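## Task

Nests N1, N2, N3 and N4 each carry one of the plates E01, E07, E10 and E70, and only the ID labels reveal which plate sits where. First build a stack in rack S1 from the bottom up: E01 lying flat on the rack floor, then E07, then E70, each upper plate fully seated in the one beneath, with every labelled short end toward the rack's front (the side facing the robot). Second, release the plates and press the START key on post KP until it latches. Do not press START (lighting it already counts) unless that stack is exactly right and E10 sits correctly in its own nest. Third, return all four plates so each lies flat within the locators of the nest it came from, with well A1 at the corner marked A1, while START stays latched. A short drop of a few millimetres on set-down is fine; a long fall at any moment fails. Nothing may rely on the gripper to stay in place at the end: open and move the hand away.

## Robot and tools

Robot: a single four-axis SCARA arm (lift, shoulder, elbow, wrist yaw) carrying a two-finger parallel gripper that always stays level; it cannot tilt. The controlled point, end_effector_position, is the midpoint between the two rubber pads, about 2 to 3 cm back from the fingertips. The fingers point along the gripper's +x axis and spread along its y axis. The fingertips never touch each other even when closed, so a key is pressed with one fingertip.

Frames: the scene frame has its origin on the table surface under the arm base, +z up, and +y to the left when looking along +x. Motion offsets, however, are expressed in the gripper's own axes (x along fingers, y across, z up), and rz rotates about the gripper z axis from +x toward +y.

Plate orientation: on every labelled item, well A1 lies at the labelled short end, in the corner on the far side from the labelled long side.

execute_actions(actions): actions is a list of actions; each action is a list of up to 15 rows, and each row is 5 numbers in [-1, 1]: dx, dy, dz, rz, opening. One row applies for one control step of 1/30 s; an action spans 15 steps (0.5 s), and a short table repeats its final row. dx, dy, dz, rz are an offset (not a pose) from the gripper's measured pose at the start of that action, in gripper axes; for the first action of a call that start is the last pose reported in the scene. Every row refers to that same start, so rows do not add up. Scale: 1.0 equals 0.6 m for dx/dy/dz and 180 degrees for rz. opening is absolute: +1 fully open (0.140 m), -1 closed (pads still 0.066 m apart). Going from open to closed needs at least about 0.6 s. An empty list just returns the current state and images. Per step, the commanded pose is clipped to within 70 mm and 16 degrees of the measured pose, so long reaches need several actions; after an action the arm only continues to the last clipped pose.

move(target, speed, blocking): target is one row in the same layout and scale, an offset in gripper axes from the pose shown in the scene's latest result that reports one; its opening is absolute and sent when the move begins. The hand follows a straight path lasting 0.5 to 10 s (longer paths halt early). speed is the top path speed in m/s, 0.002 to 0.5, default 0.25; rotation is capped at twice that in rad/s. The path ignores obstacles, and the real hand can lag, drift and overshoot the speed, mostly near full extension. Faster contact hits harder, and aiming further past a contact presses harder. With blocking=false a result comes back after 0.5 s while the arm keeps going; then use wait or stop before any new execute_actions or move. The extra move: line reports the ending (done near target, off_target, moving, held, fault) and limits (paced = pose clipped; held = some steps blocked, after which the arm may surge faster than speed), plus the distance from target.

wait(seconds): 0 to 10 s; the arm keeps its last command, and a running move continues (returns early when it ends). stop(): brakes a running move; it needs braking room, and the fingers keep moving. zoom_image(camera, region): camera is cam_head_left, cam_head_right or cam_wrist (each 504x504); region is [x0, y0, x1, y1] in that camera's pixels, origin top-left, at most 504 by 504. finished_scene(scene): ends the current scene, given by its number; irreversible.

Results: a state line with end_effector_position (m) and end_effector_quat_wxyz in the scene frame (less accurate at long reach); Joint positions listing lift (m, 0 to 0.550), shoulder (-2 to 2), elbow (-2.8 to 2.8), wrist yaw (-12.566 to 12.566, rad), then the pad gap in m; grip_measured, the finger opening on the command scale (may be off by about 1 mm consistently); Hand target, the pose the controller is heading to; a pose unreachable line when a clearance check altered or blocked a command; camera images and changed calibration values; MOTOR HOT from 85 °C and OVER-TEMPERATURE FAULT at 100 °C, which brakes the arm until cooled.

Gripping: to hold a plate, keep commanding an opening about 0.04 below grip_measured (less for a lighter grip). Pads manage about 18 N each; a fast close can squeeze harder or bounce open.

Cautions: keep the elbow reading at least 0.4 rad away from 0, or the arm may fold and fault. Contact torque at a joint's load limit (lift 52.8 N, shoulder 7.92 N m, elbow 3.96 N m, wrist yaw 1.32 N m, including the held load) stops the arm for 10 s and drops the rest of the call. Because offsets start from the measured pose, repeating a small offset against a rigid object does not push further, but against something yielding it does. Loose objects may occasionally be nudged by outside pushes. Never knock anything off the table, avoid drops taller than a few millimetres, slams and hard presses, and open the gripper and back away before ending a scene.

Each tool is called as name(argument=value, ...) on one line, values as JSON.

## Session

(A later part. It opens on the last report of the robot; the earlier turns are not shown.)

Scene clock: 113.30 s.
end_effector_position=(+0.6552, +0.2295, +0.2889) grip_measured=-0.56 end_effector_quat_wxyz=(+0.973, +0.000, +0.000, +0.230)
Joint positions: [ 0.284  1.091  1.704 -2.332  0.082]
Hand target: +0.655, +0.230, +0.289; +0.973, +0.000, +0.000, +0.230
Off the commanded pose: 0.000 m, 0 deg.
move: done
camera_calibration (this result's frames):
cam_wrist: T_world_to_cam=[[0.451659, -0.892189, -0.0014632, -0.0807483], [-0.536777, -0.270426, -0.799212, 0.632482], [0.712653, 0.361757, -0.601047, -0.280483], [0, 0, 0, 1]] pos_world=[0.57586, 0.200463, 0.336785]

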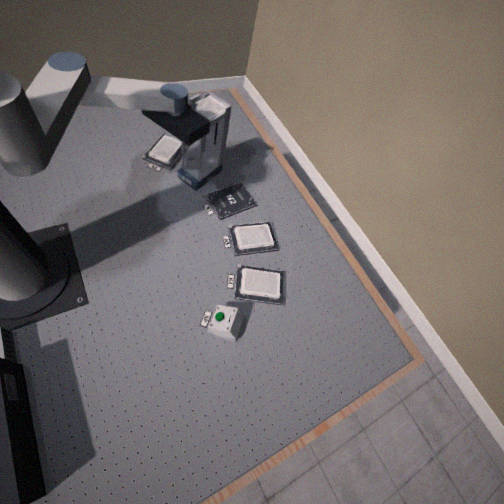

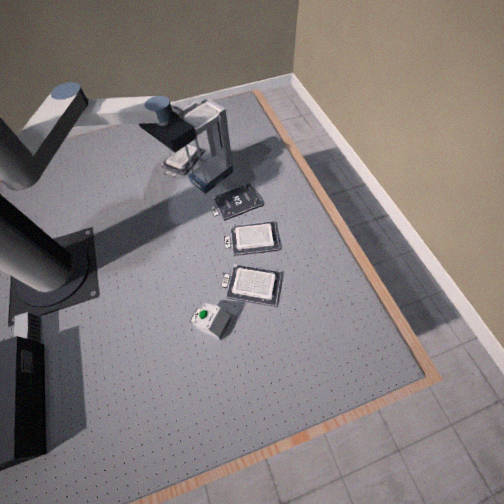

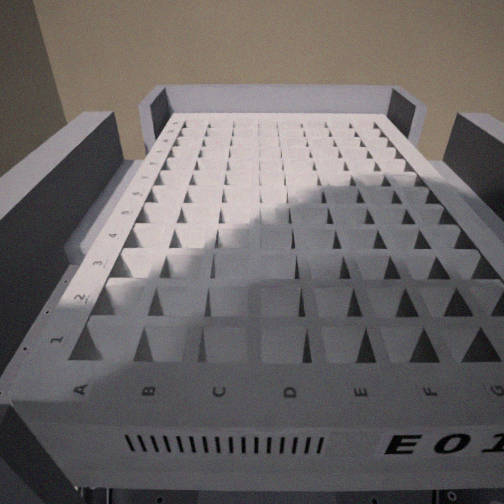

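move(target=[0, 0, -0.3682, 0, -0.6], speed=0.12)

Scene clock: 121.63 s.
end_effector_position=(+0.6552, +0.2295, +0.0679) grip_measured=-0.56 end_effector_quat_wxyz=(+0.973, +0.000, +0.000, +0.229)
Joint positions: [ 0.063  1.091  1.704 -2.332  0.082]
Hand target: +0.655, +0.230, +0.068; +0.973, +0.000, +0.000, +0.230
Off the commanded pose: 0.000 m, 0 deg.
move: done
camera_calibration (this result's frames):
cam_wrist: T_world_to_cam=[[0.45157, -0.892235, -0.0014632, -0.0810378], [-0.536804, -0.270372, -0.799212, 0.455847], [0.712689, 0.361685, -0.601047, -0.413306], [0, 0, 0, 1]] pos_world=[0.575853, 0.20043, 0.115784]

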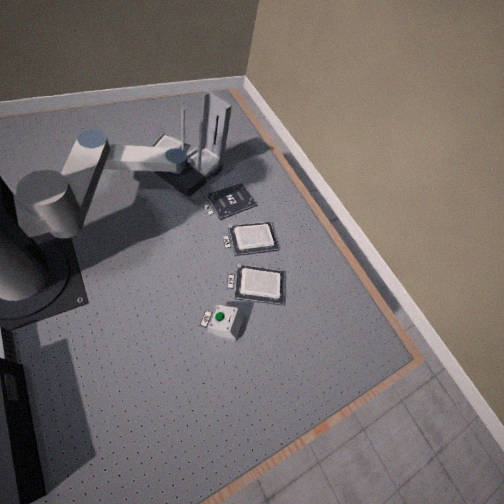

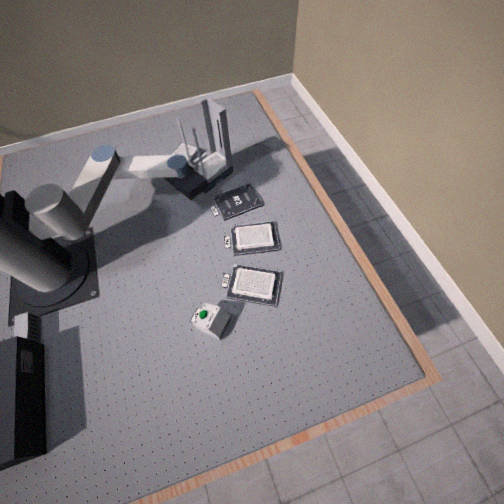

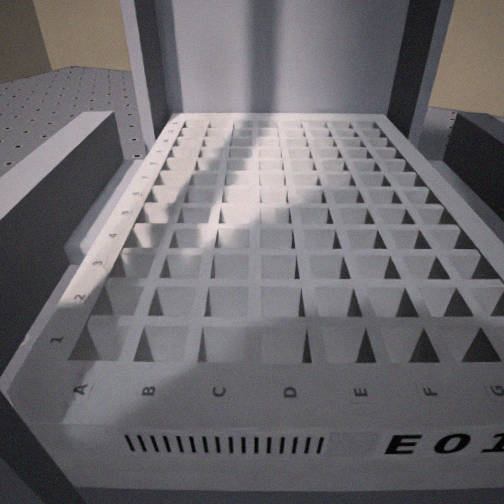

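execute_actions(actions=[[[0,0,-0.001,0,-0.6]],[[0,0,-0.001,0,-0.6]],[[0,0,-0.001,0,-0.6]],[[0,0,-0.001,0,-0.6]],[[0,0,-0.001,0,-0.6]],[[0,0,-0.001,0,-0.6]],[[0,0,-0.001,0,-0.6]],[[0,0,-0.001,0,-0.6]],[[0,0,-0.001,0,-0.6]]])

Scene clock: 128.47 s.
end_effector_position=(+0.6552, +0.2295, +0.0625) grip_measured=-0.56 end_effector_quat_wxyz=(+0.973, +0.000, +0.000, +0.229)
Joint positions: [ 0.057  1.091  1.704 -2.332  0.082]
Hand target: +0.655, +0.229, +0.062; +0.973, +0.000, +0.000, +0.229
Off the commanded pose: 0.000 m, 0 deg.
camera_calibration (this result's frames):
cam_wrist: T_world_to_cam=[[0.451574, -0.892233, -0.0014632, -0.0810567], [-0.536803, -0.270374, -0.799212, 0.451533], [0.712688, 0.361689, -0.601047, -0.416537], [0, 0, 0, 1]] pos_world=[0.575848, 0.200418, 0.110394]

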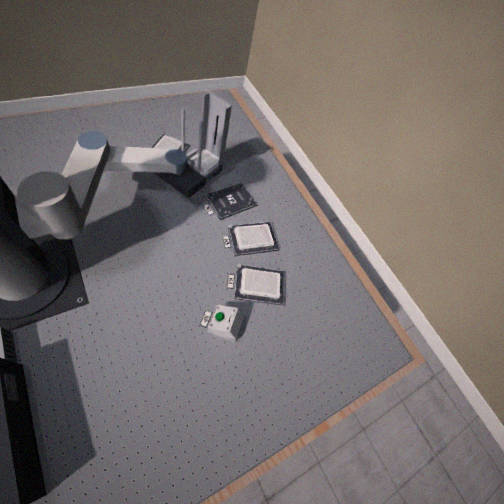

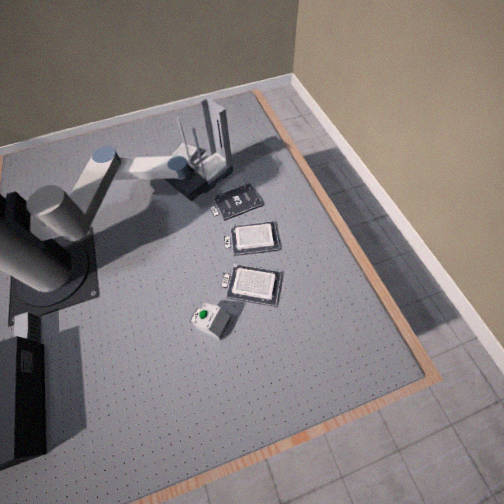

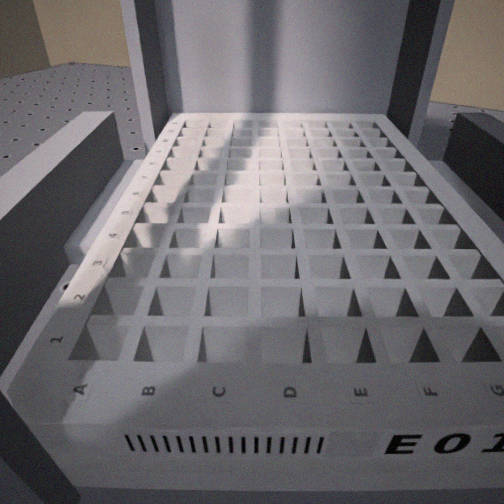

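execute_actions(actions=[[[0,0,-0.001,0,-0.6]],[[0,0,-0.001,0,-0.6]],[[0,0,-0.001,0,-0.6]],[[0,0,-0.001,0,-0.6]],[[0,0,-0.001,0,-0.6]],[[0,0,-0.001,0,-0.6]],[[0,0,-0.001,0,-0.6]],[[0,0,-0.001,0,-0.6]]])

Scene clock: 134.27 s.
end_effector_position=(+0.6552, +0.2294, +0.0624) grip_measured=-0.56 end_effector_quat_wxyz=(+0.973, +0.000, +0.000, +0.230)
Joint positions: [ 0.057  1.091  1.704 -2.332  0.082]
Hand target: +0.655, +0.229, +0.062; +0.973, +0.000, +0.000, +0.230
Off the commanded pose: 0.001 m, 0 deg.
camera_calibration (this result's frames):
cam_wrist: T_world_to_cam=[[0.451622, -0.892208, -0.0014632, -0.0810925], [-0.536788, -0.270403, -0.799212, 0.451423], [0.712668, 0.361727, -0.601047, -0.416604], [0, 0, 0, 1]] pos_world=[0.575842, 0.200412, 0.110266]

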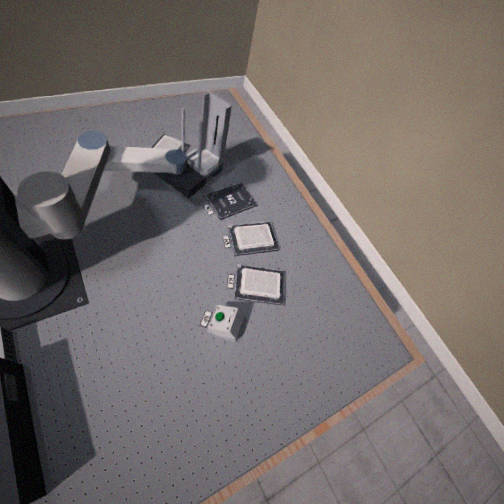

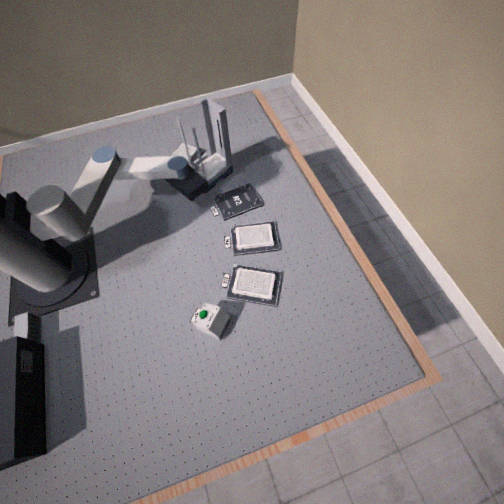

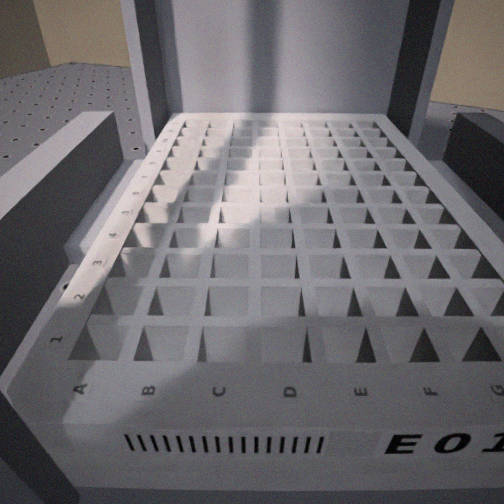

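execute_actions(actions=[[[0,0,0.0008,0,-0.5],[0,0,0.0008,0,-0.45],[0,0,0.0008,0,-0.4],[0,0,0.0008,0,-0.3],[0,0,0.0008,0,-0.2],[0,0,0.0008,0,-0.1],[0,0,0.0008,0,0.0]],[[0,0,0,0,0.0]]])

move(target=[-0.25, 0, 0.0, 0, 0.0], speed=0.15)

Scene clock: 138.77 s.
end_effector_position=(+0.6552, +0.2295, +0.0629) grip_measured=+0.00 end_effector_quat_wxyz=(+0.973, +0.000, +0.000, +0.230)
Joint positions: [ 0.058  1.091  1.704 -2.332  0.103]
Hand target: +0.655, +0.229, +0.063; +0.973, +0.000, +0.000, +0.230
Off the commanded pose: 0.000 m, 0 deg.
camera_calibration (this result's frames):
cam_wrist: T_world_to_cam=[[0.451629, -0.892205, -0.0014632, -0.0810955], [-0.536786, -0.270407, -0.799212, 0.45186], [0.712665, 0.361733, -0.601047, -0.416275], [0, 0, 0, 1]] pos_world=[0.575842, 0.200413, 0.110812]

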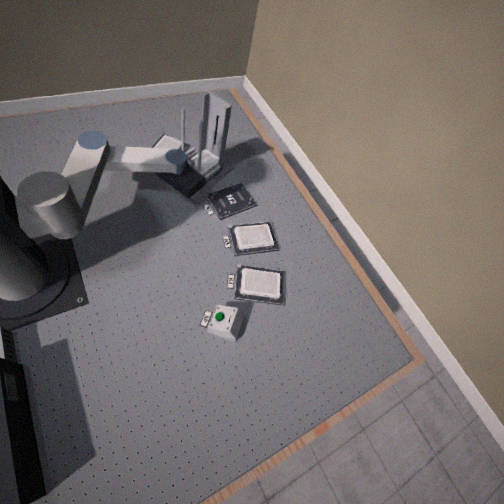

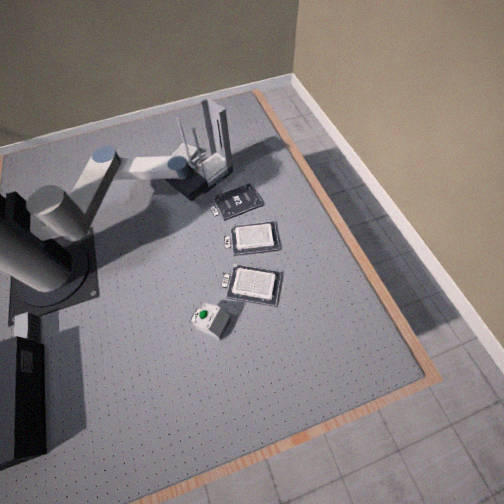

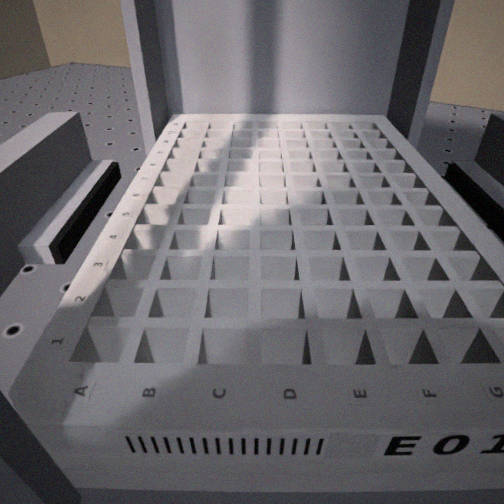

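Scene clock: 140.07 s.
end_effector_position=(+0.5210, +0.1623, +0.0629) grip_measured=+0.00 end_effector_quat_wxyz=(+0.973, +0.000, +0.000, +0.229)
Joint positions: [ 0.058  1.369  0.958 -1.864  0.103]
Hand target: +0.521, +0.162, +0.063; +0.973, +0.000, +0.000, +0.230
Off the commanded pose: 0.000 m, 0 deg.
move: done
camera_calibration (this result's frames):
cam_wrist: T_world_to_cam=[[0.451285, -0.892379, -0.0014632, -0.0801849], [-0.536891, -0.2702, -0.799212, 0.361671], [0.712805, 0.361458, -0.601047, -0.296353], [0, 0, 0, 1]] pos_world=[0.441606, 0.133287, 0.110812]

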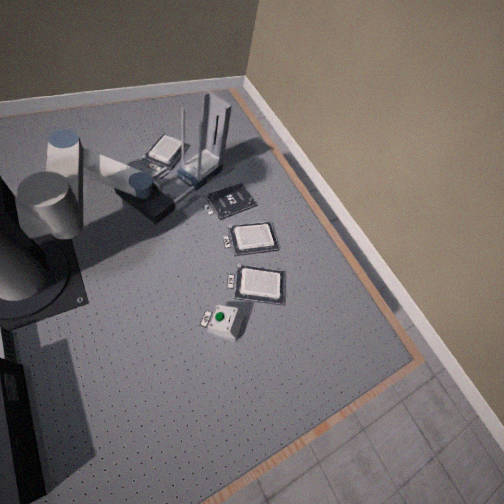

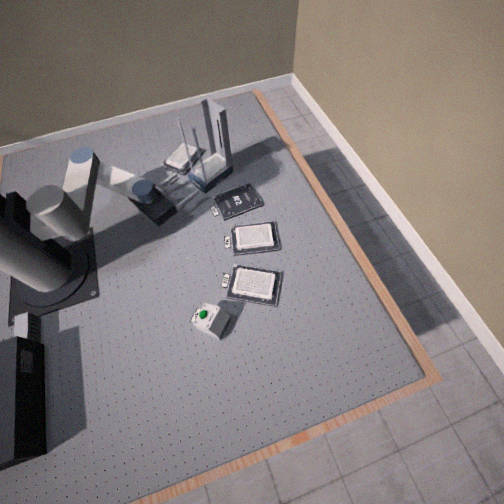

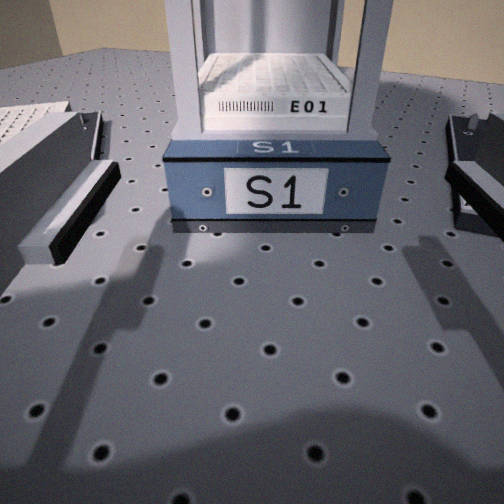

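move(target=[-0.0159, 0.2041, 0.0093, 0.0936, 0.0], speed=0.2)

move(target=[0.2, 0, 0, 0, 0.0], speed=0.15)

Scene clock: 151.17 s.
end_effector_position=(+0.4577, +0.2677, +0.0685) grip_measured=+0.00 end_effector_quat_wxyz=(+0.929, +0.000, +0.000, +0.370)
Joint positions: [ 0.063  1.693  0.989 -1.925  0.103]
Hand target: +0.458, +0.268, +0.068; +0.929, +0.000, +0.000, +0.369
Off the commanded pose: 0.000 m, 0 deg.
move: done
camera_calibration (this result's frames):
cam_wrist: T_world_to_cam=[[0.691027, -0.722827, -0.0014632, -0.112681], [-0.435262, -0.414495, -0.799212, 0.352699], [0.577086, 0.552914, -0.601047, -0.27513], [0, 0, 0, 1]] pos_world=[0.390156, 0.216866, 0.11635]

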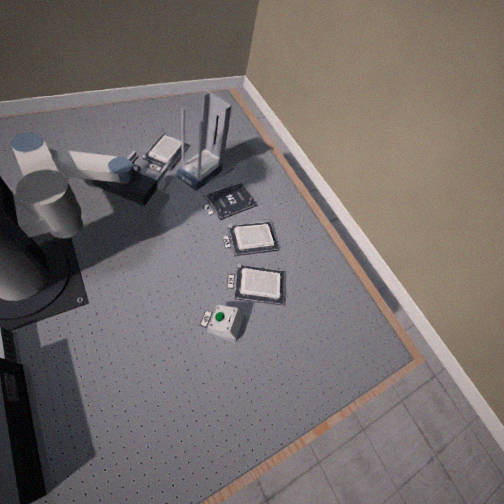

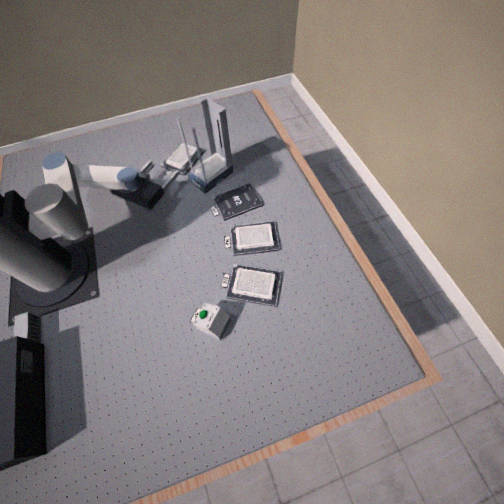

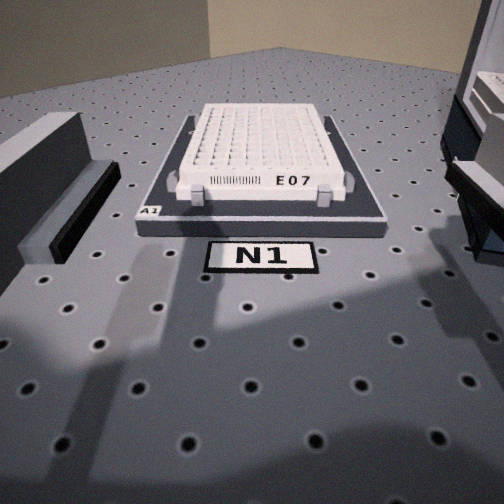

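Scene clock: 152.30 s.
end_effector_position=(+0.5449, +0.3502, +0.0685) grip_measured=+0.00 end_effector_quat_wxyz=(+0.929, +0.000, +0.000, +0.370)
Joint positions: [ 0.063  1.465  1.574 -2.282  0.103]
Hand target: +0.545, +0.350, +0.068; +0.929, +0.000, +0.000, +0.370
Off the commanded pose: 0.000 m, 0 deg.
move: done
camera_calibration (this result's frames):
cam_wrist: T_world_to_cam=[[0.691275, -0.72259, -0.0014632, -0.113461], [-0.43512, -0.414645, -0.799212, 0.424839], [0.576896, 0.553112, -0.601047, -0.371053], [0, 0, 0, 1]] pos_world=[0.477348, 0.299406, 0.11635]

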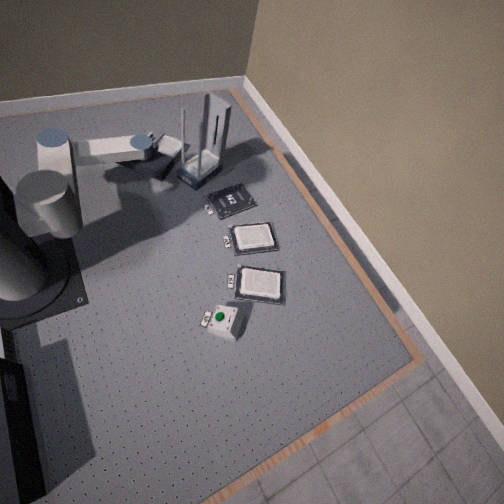

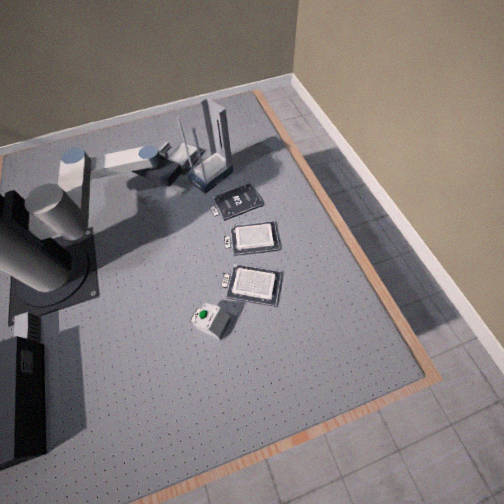

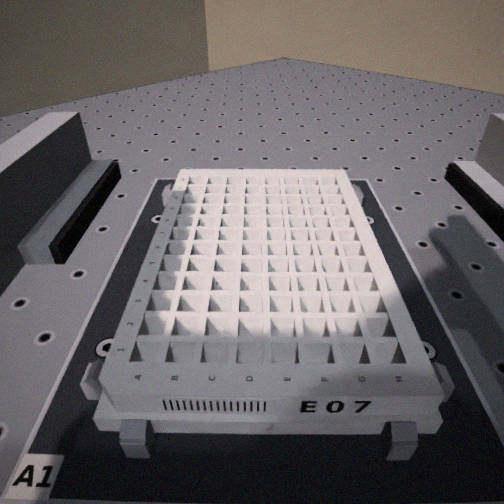

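move(target=[0.0407, 0.008, 0, 0, 0.0], speed=0.1)

Scene clock: 157.13 s.
end_effector_position=(+0.5592, +0.3706, +0.0685) grip_measured=+0.00 end_effector_quat_wxyz=(+0.929, +0.000, +0.000, +0.370)
Joint positions: [ 0.063  1.418  1.714 -2.373  0.103]
Hand target: +0.559, +0.371, +0.068; +0.929, +0.000, +0.000, +0.370
Off the commanded pose: 0.000 m, 0 deg.
move: done
camera_calibration (this result's frames):
cam_wrist: T_world_to_cam=[[0.691609, -0.72227, -0.0014632, -0.108969], [-0.434928, -0.414846, -0.799212, 0.439507], [0.57664, 0.553379, -0.601047, -0.390568], [0, 0, 0, 1]] pos_world=[0.491735, 0.319755, 0.11635]

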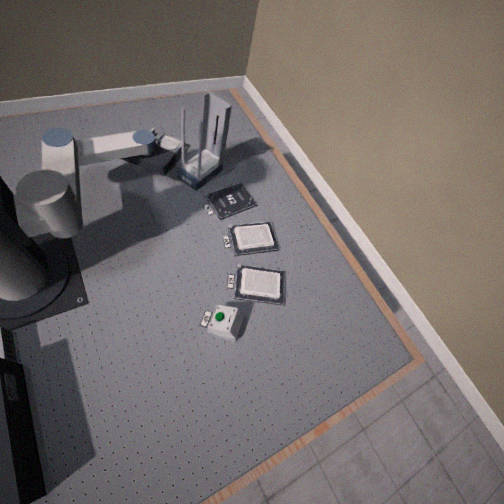

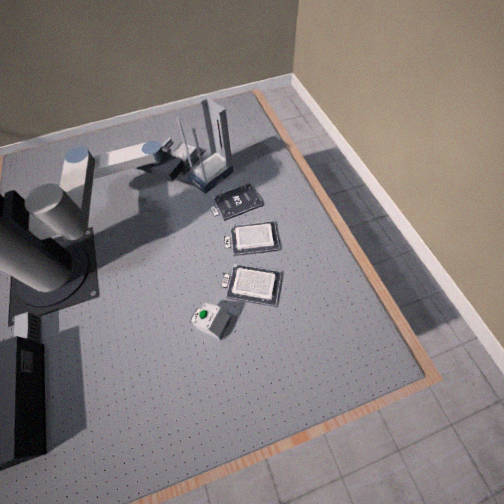

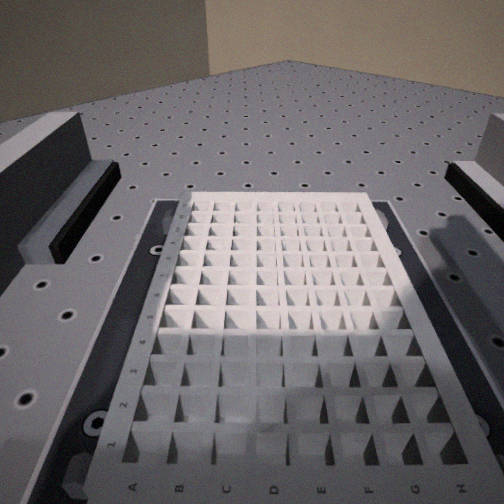

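zoom_image(camera="cam_wrist", region=[150, 170, 400, 230])

zoom_image(camera="cam_wrist", region=[100, 420, 504, 504])

Region (150, 170, 400, 230) of cam_wrist's 504x504 image, scaled by 2.016, with more detail than that image has; it fills the top 121 rows of this view, and the rest is white.

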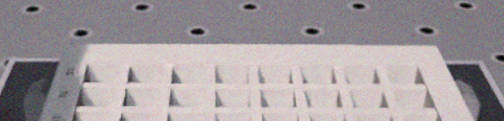

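Region (100, 420, 504, 504) of cam_wrist's 504x504 image, scaled by 1.248, with more detail than that image has; it fills the top 105 rows of this view, and the rest is white.

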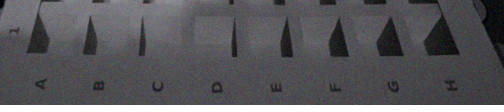

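move(target=[0.0017, 0.0003, 0, -0.003, 0.0], speed=0.05)

zoom_image(camera="cam_wrist", region=[150, 170, 400, 230])

zoom_image(camera="cam_wrist", region=[100, 420, 504, 504])

Scene clock: 164.63 s.
end_effector_position=(+0.5599, +0.3714, +0.0685) grip_measured=+0.00 end_effector_quat_wxyz=(+0.931, +0.000, +0.000, +0.366)
Joint positions: [ 0.063  1.419  1.72  -2.39   0.103]
Hand target: +0.560, +0.371, +0.068; +0.931, +0.000, +0.000, +0.366
Off the commanded pose: 0.000 m, 0 deg.
move: done
camera_calibration (this result's frames):
cam_wrist: T_world_to_cam=[[0.684745, -0.728781, -0.0014632, -0.102625], [-0.438834, -0.410713, -0.799212, 0.440756], [0.58185, 0.547899, -0.601047, -0.392244], [0, 0, 0, 1]] pos_world=[0.491917, 0.321143, 0.11635]

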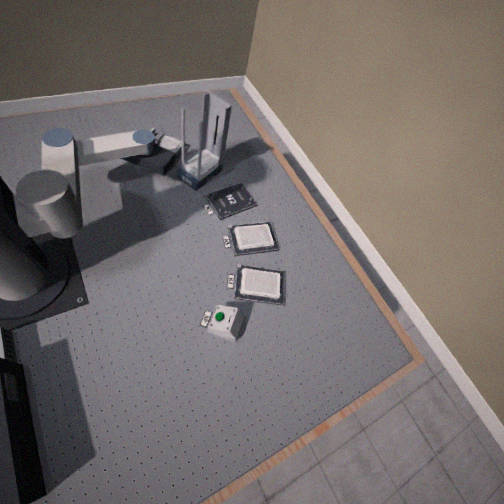

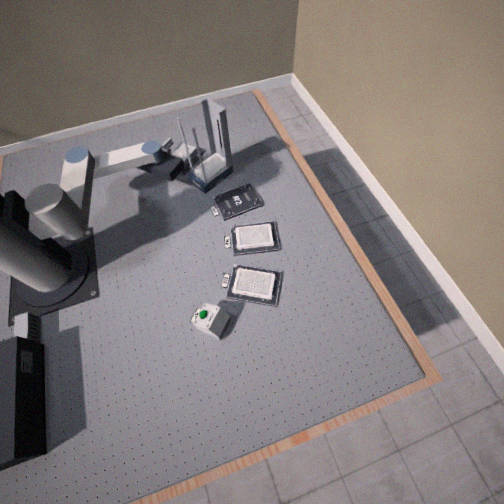

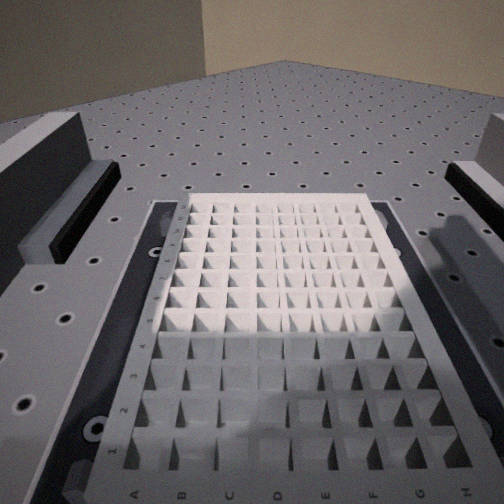

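Region (150, 170, 400, 230) of cam_wrist's 504x504 image, scaled by 2.016, with more detail than that image has; it fills the top 121 rows of this view, and the rest is white.

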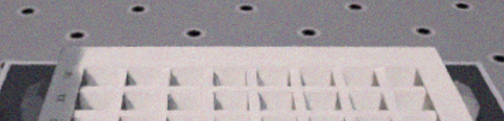

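Region (100, 420, 504, 504) of cam_wrist's 504x504 image, scaled by 1.248, with more detail than that image has; it fills the top 105 rows of this view, and the rest is white.

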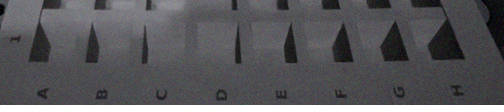

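move(target=[0, 0, -0.0583, 0, 0.0], speed=0.08)

execute_actions(actions=[[[0,0,0,0,-0.1],[0,0,0,0,-0.2],[0,0,0,0,-0.3],[0,0,0,0,-0.35],[0,0,0,0,-0.4],[0,0,0,0,-0.45],[0,0,0,0,-0.48],[0,0,0,0,-0.5]],[[0,0,0,0,-0.52],[0,0,0,0,-0.53],[0,0,0,0,-0.54],[0,0,0,0,-0.55],[0,0,0,0,-0.56],[0,0,0,0,-0.57],[0,0,0,0,-0.58],[0,0,0,0,-0.59],[0,0,0,0,-0.6]],[[0,0,0,0,-0.6]]])

Scene clock: 168.77 s.
end_effector_position=(+0.5599, +0.3714, +0.0334) grip_measured=+0.00 end_effector_quat_wxyz=(+0.931, +0.000, +0.000, +0.366)
Joint positions: [ 0.028  1.419  1.72  -2.39   0.103]
Hand target: +0.560, +0.371, +0.033; +0.931, +0.000, +0.000, +0.366
Off the commanded pose: 0.000 m, 0 deg.
move: done
camera_calibration (this result's frames):
cam_wrist: T_world_to_cam=[[0.68472, -0.728805, -0.0014632, -0.102664], [-0.438848, -0.410697, -0.799212, 0.412745], [0.581869, 0.547879, -0.601047, -0.413308], [0, 0, 0, 1]] pos_world=[0.49192, 0.321134, 0.0813034]

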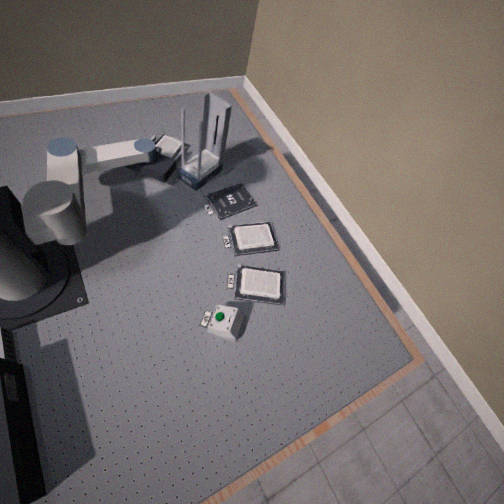

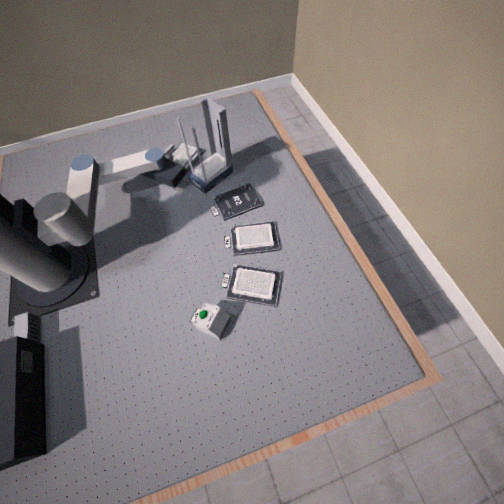

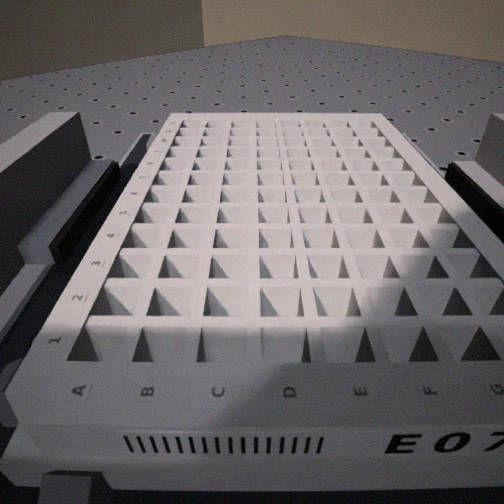

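Scene clock: 170.27 s.
end_effector_position=(+0.5599, +0.3714, +0.0336) grip_measured=-0.56 end_effector_quat_wxyz=(+0.931, +0.000, +0.000, +0.366)
Joint positions: [ 0.029  1.419  1.72  -2.39   0.082]
Hand target: +0.560, +0.371, +0.034; +0.931, +0.000, +0.000, +0.366
Off the commanded pose: 0.000 m, 0 deg.
camera_calibration (this result's frames):
cam_wrist: T_world_to_cam=[[0.684929, -0.728608, -0.0014632, -0.1028], [-0.43873, -0.410824, -0.799212, 0.41286], [0.581711, 0.548046, -0.601047, -0.413191], [0, 0, 0, 1]] pos_world=[0.491902, 0.321159, 0.081465]

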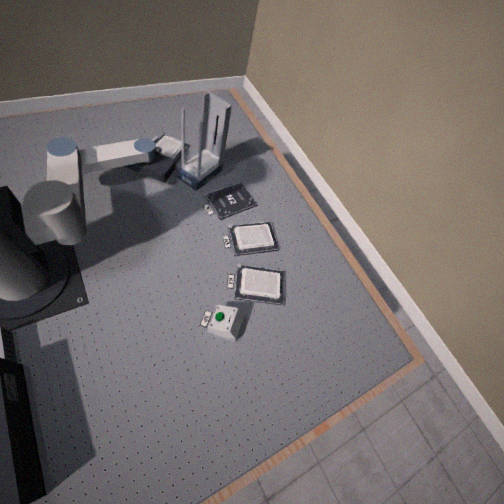

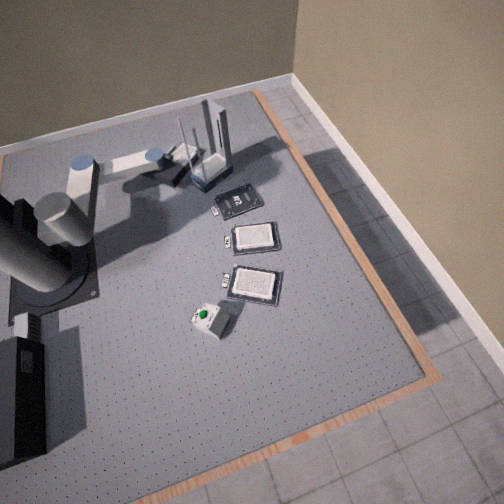

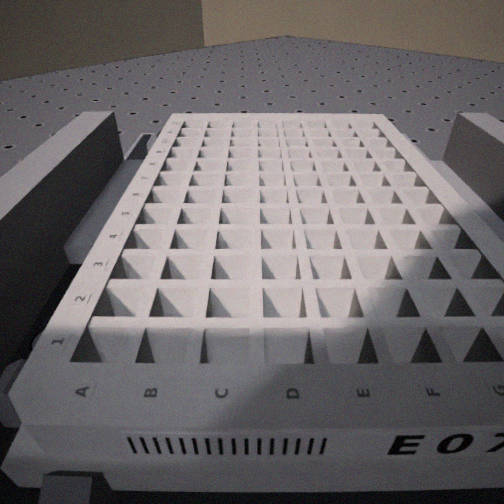

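move(target=[0, 0, 0.4857, 0, -0.6], speed=0.25)

move(target=[-0.0447, -0.2814, 0, -0.0910, -0.6], speed=0.2)

Scene clock: 174.73 s.
end_effector_position=(+0.5599, +0.3714, +0.3250) grip_measured=-0.56 end_effector_quat_wxyz=(+0.931, +0.000, +0.000, +0.366)
Joint positions: [ 0.32   1.419  1.72  -2.39   0.082]
Hand target: +0.560, +0.371, +0.325; +0.931, +0.000, +0.000, +0.366
Off the commanded pose: 0.000 m, 0 deg.
move: done
camera_calibration (this result's frames):
cam_wrist: T_world_to_cam=[[0.684982, -0.728559, -0.0014632, -0.1024], [-0.4387, -0.410855, -0.799212, 0.645808], [0.581672, 0.548088, -0.601047, -0.237998], [0, 0, 0, 1]] pos_world=[0.491895, 0.321173, 0.37294]

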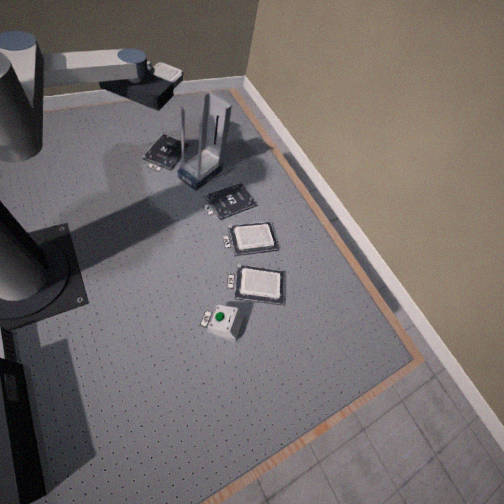

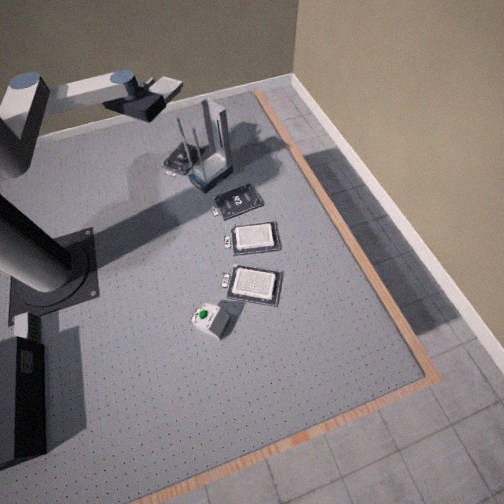

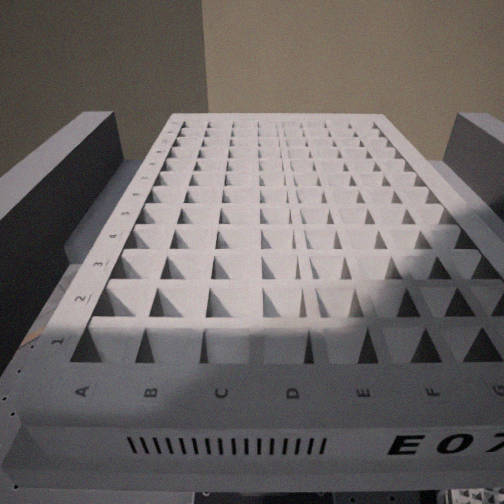

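Scene clock: 175.97 s.
end_effector_position=(+0.6553, +0.2294, +0.3250) grip_measured=-0.56 end_effector_quat_wxyz=(+0.973, +0.000, +0.000, +0.229)
Joint positions: [ 0.32   1.091  1.704 -2.333  0.082]
Hand target: +0.655, +0.230, +0.325; +0.973, +0.000, +0.000, +0.230
Off the commanded pose: 0.000 m, 0 deg.
move: done
camera_calibration (this result's frames):
cam_wrist: T_world_to_cam=[[0.451345, -0.892348, -0.0014632, -0.0805338], [-0.536872, -0.270237, -0.799212, 0.661403], [0.71278, 0.361506, -0.601047, -0.258788], [0, 0, 0, 1]] pos_world=[0.575896, 0.200425, 0.372939]

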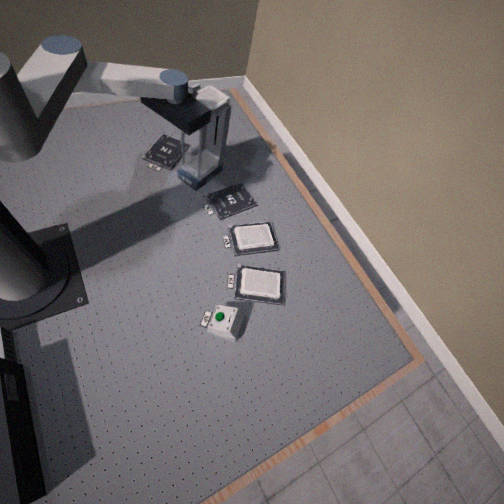

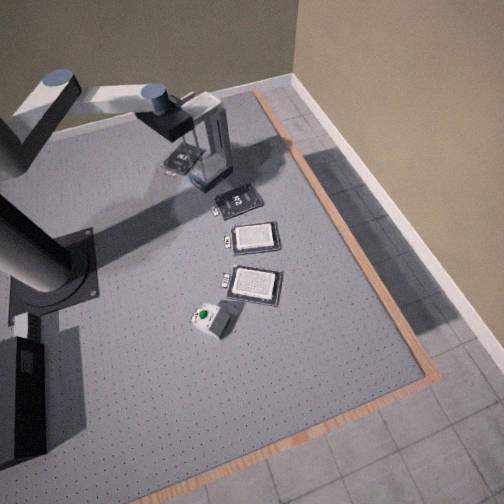

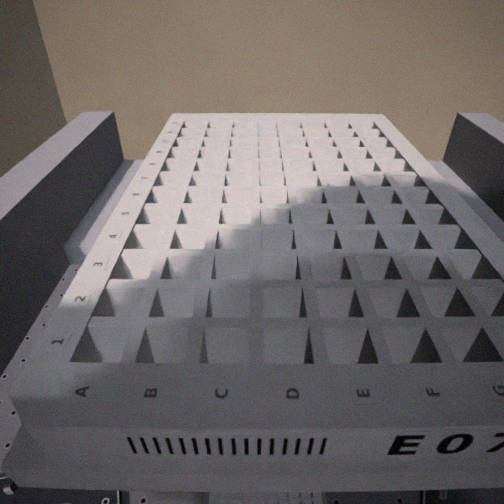

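move(target=[0, 0, -0.06, 0, -0.6], speed=0.04)

Scene clock: 178.30 s.
end_effector_position=(+0.6553, +0.2295, +0.2890) grip_measured=-0.56 end_effector_quat_wxyz=(+0.973, +0.000, +0.000, +0.229)
Joint positions: [ 0.284  1.091  1.704 -2.333  0.082]
Hand target: +0.655, +0.229, +0.289; +0.973, +0.000, +0.000, +0.229
Off the commanded pose: 0.000 m, 0 deg.
move: done
camera_calibration (this result's frames):
cam_wrist: T_world_to_cam=[[0.451375, -0.892333, -0.0014632, -0.0805922], [-0.536863, -0.270255, -0.799212, 0.632566], [0.712768, 0.36153, -0.601047, -0.280472], [0, 0, 0, 1]] pos_world=[0.57589, 0.200438, 0.33686]

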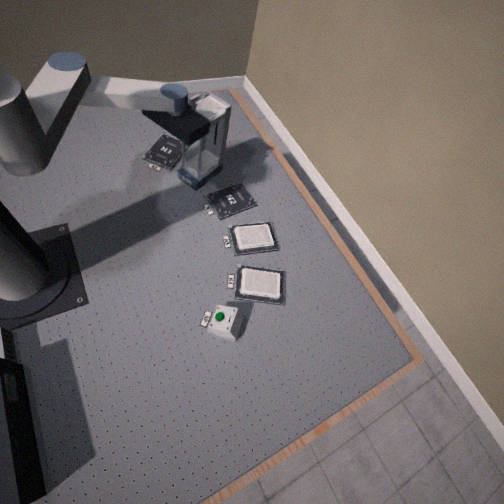

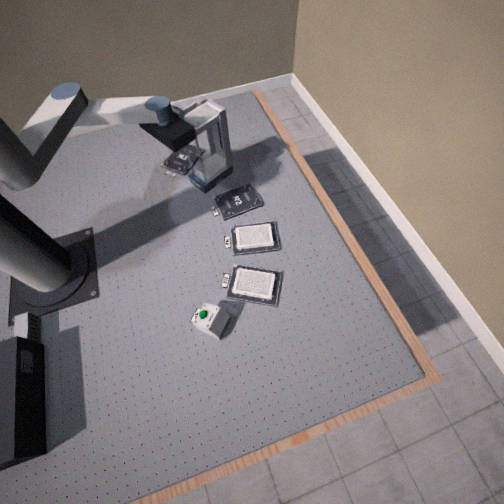

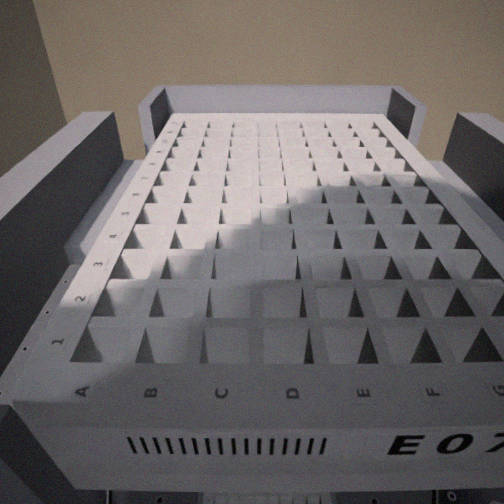

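move(target=[0, 0, -0.3492, 0, -0.6], speed=0.12)

execute_actions(actions=[[[0,0,-0.001,0,-0.6]],[[0,0,-0.001,0,-0.6]],[[0,0,-0.001,0,-0.6]],[[0,0,-0.001,0,-0.6]],[[0,0,-0.001,0,-0.6]],[[0,0,-0.001,0,-0.6]],[[0,0,-0.001,0,-0.6]],[[0,0,-0.001,0,-0.6]],[[0,0,-0.001,0,-0.6]]])

Scene clock: 183.43 s.
end_effector_position=(+0.6553, +0.2294, +0.0794) grip_measured=-0.56 end_effector_quat_wxyz=(+0.973, +0.000, +0.000, +0.229)
Joint positions: [ 0.074  1.091  1.704 -2.333  0.082]
Hand target: +0.655, +0.229, +0.079; +0.973, +0.000, +0.000, +0.229
Off the commanded pose: 0.000 m, 0 deg.
move: done
camera_calibration (this result's frames):
cam_wrist: T_world_to_cam=[[0.451331, -0.892355, -0.0014632, -0.0808799], [-0.536877, -0.270228, -0.799212, 0.46505], [0.712786, 0.361495, -0.601047, -0.406449], [0, 0, 0, 1]] pos_world=[0.575889, 0.200425, 0.127261]

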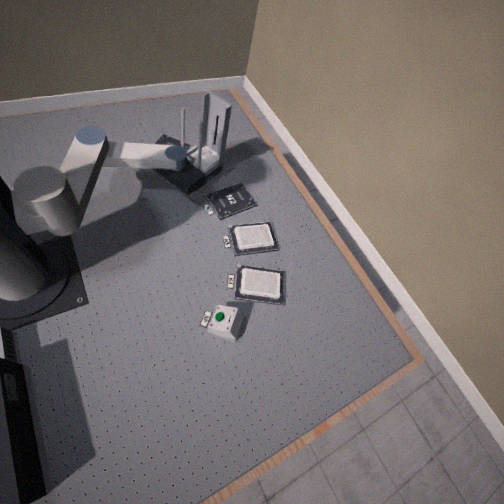

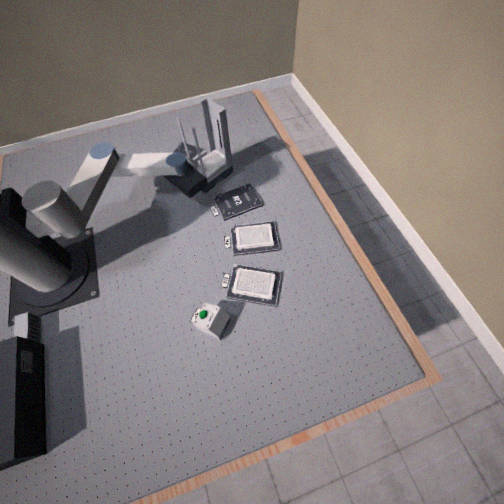

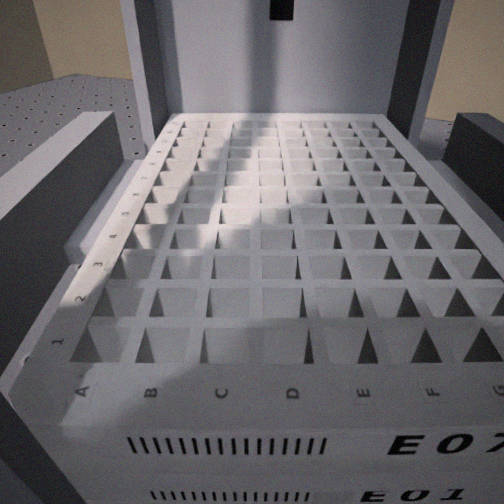

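Scene clock: 187.93 s.
end_effector_position=(+0.6553, +0.2294, +0.0753) grip_measured=-0.56 end_effector_quat_wxyz=(+0.973, +0.000, +0.000, +0.229)
Joint positions: [ 0.07   1.091  1.704 -2.332  0.082]
Hand target: +0.655, +0.229, +0.075; +0.973, +0.000, +0.000, +0.229
Off the commanded pose: 0.001 m, 0 deg.
camera_calibration (this result's frames):
cam_wrist: T_world_to_cam=[[0.451376, -0.892333, -0.0014632, -0.0809188], [-0.536863, -0.270255, -0.799212, 0.461822], [0.712768, 0.36153, -0.601047, -0.408858], [0, 0, 0, 1]] pos_world=[0.575881, 0.200418, 0.123233]

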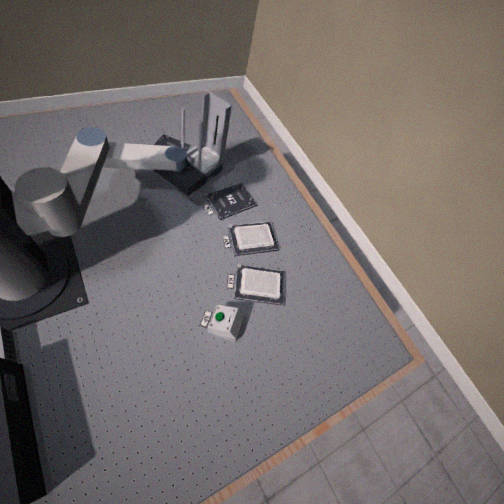

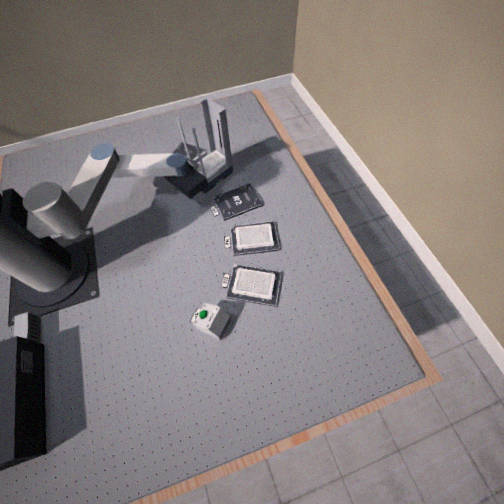

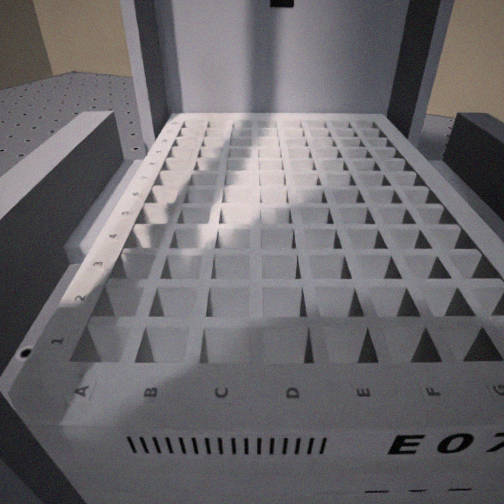

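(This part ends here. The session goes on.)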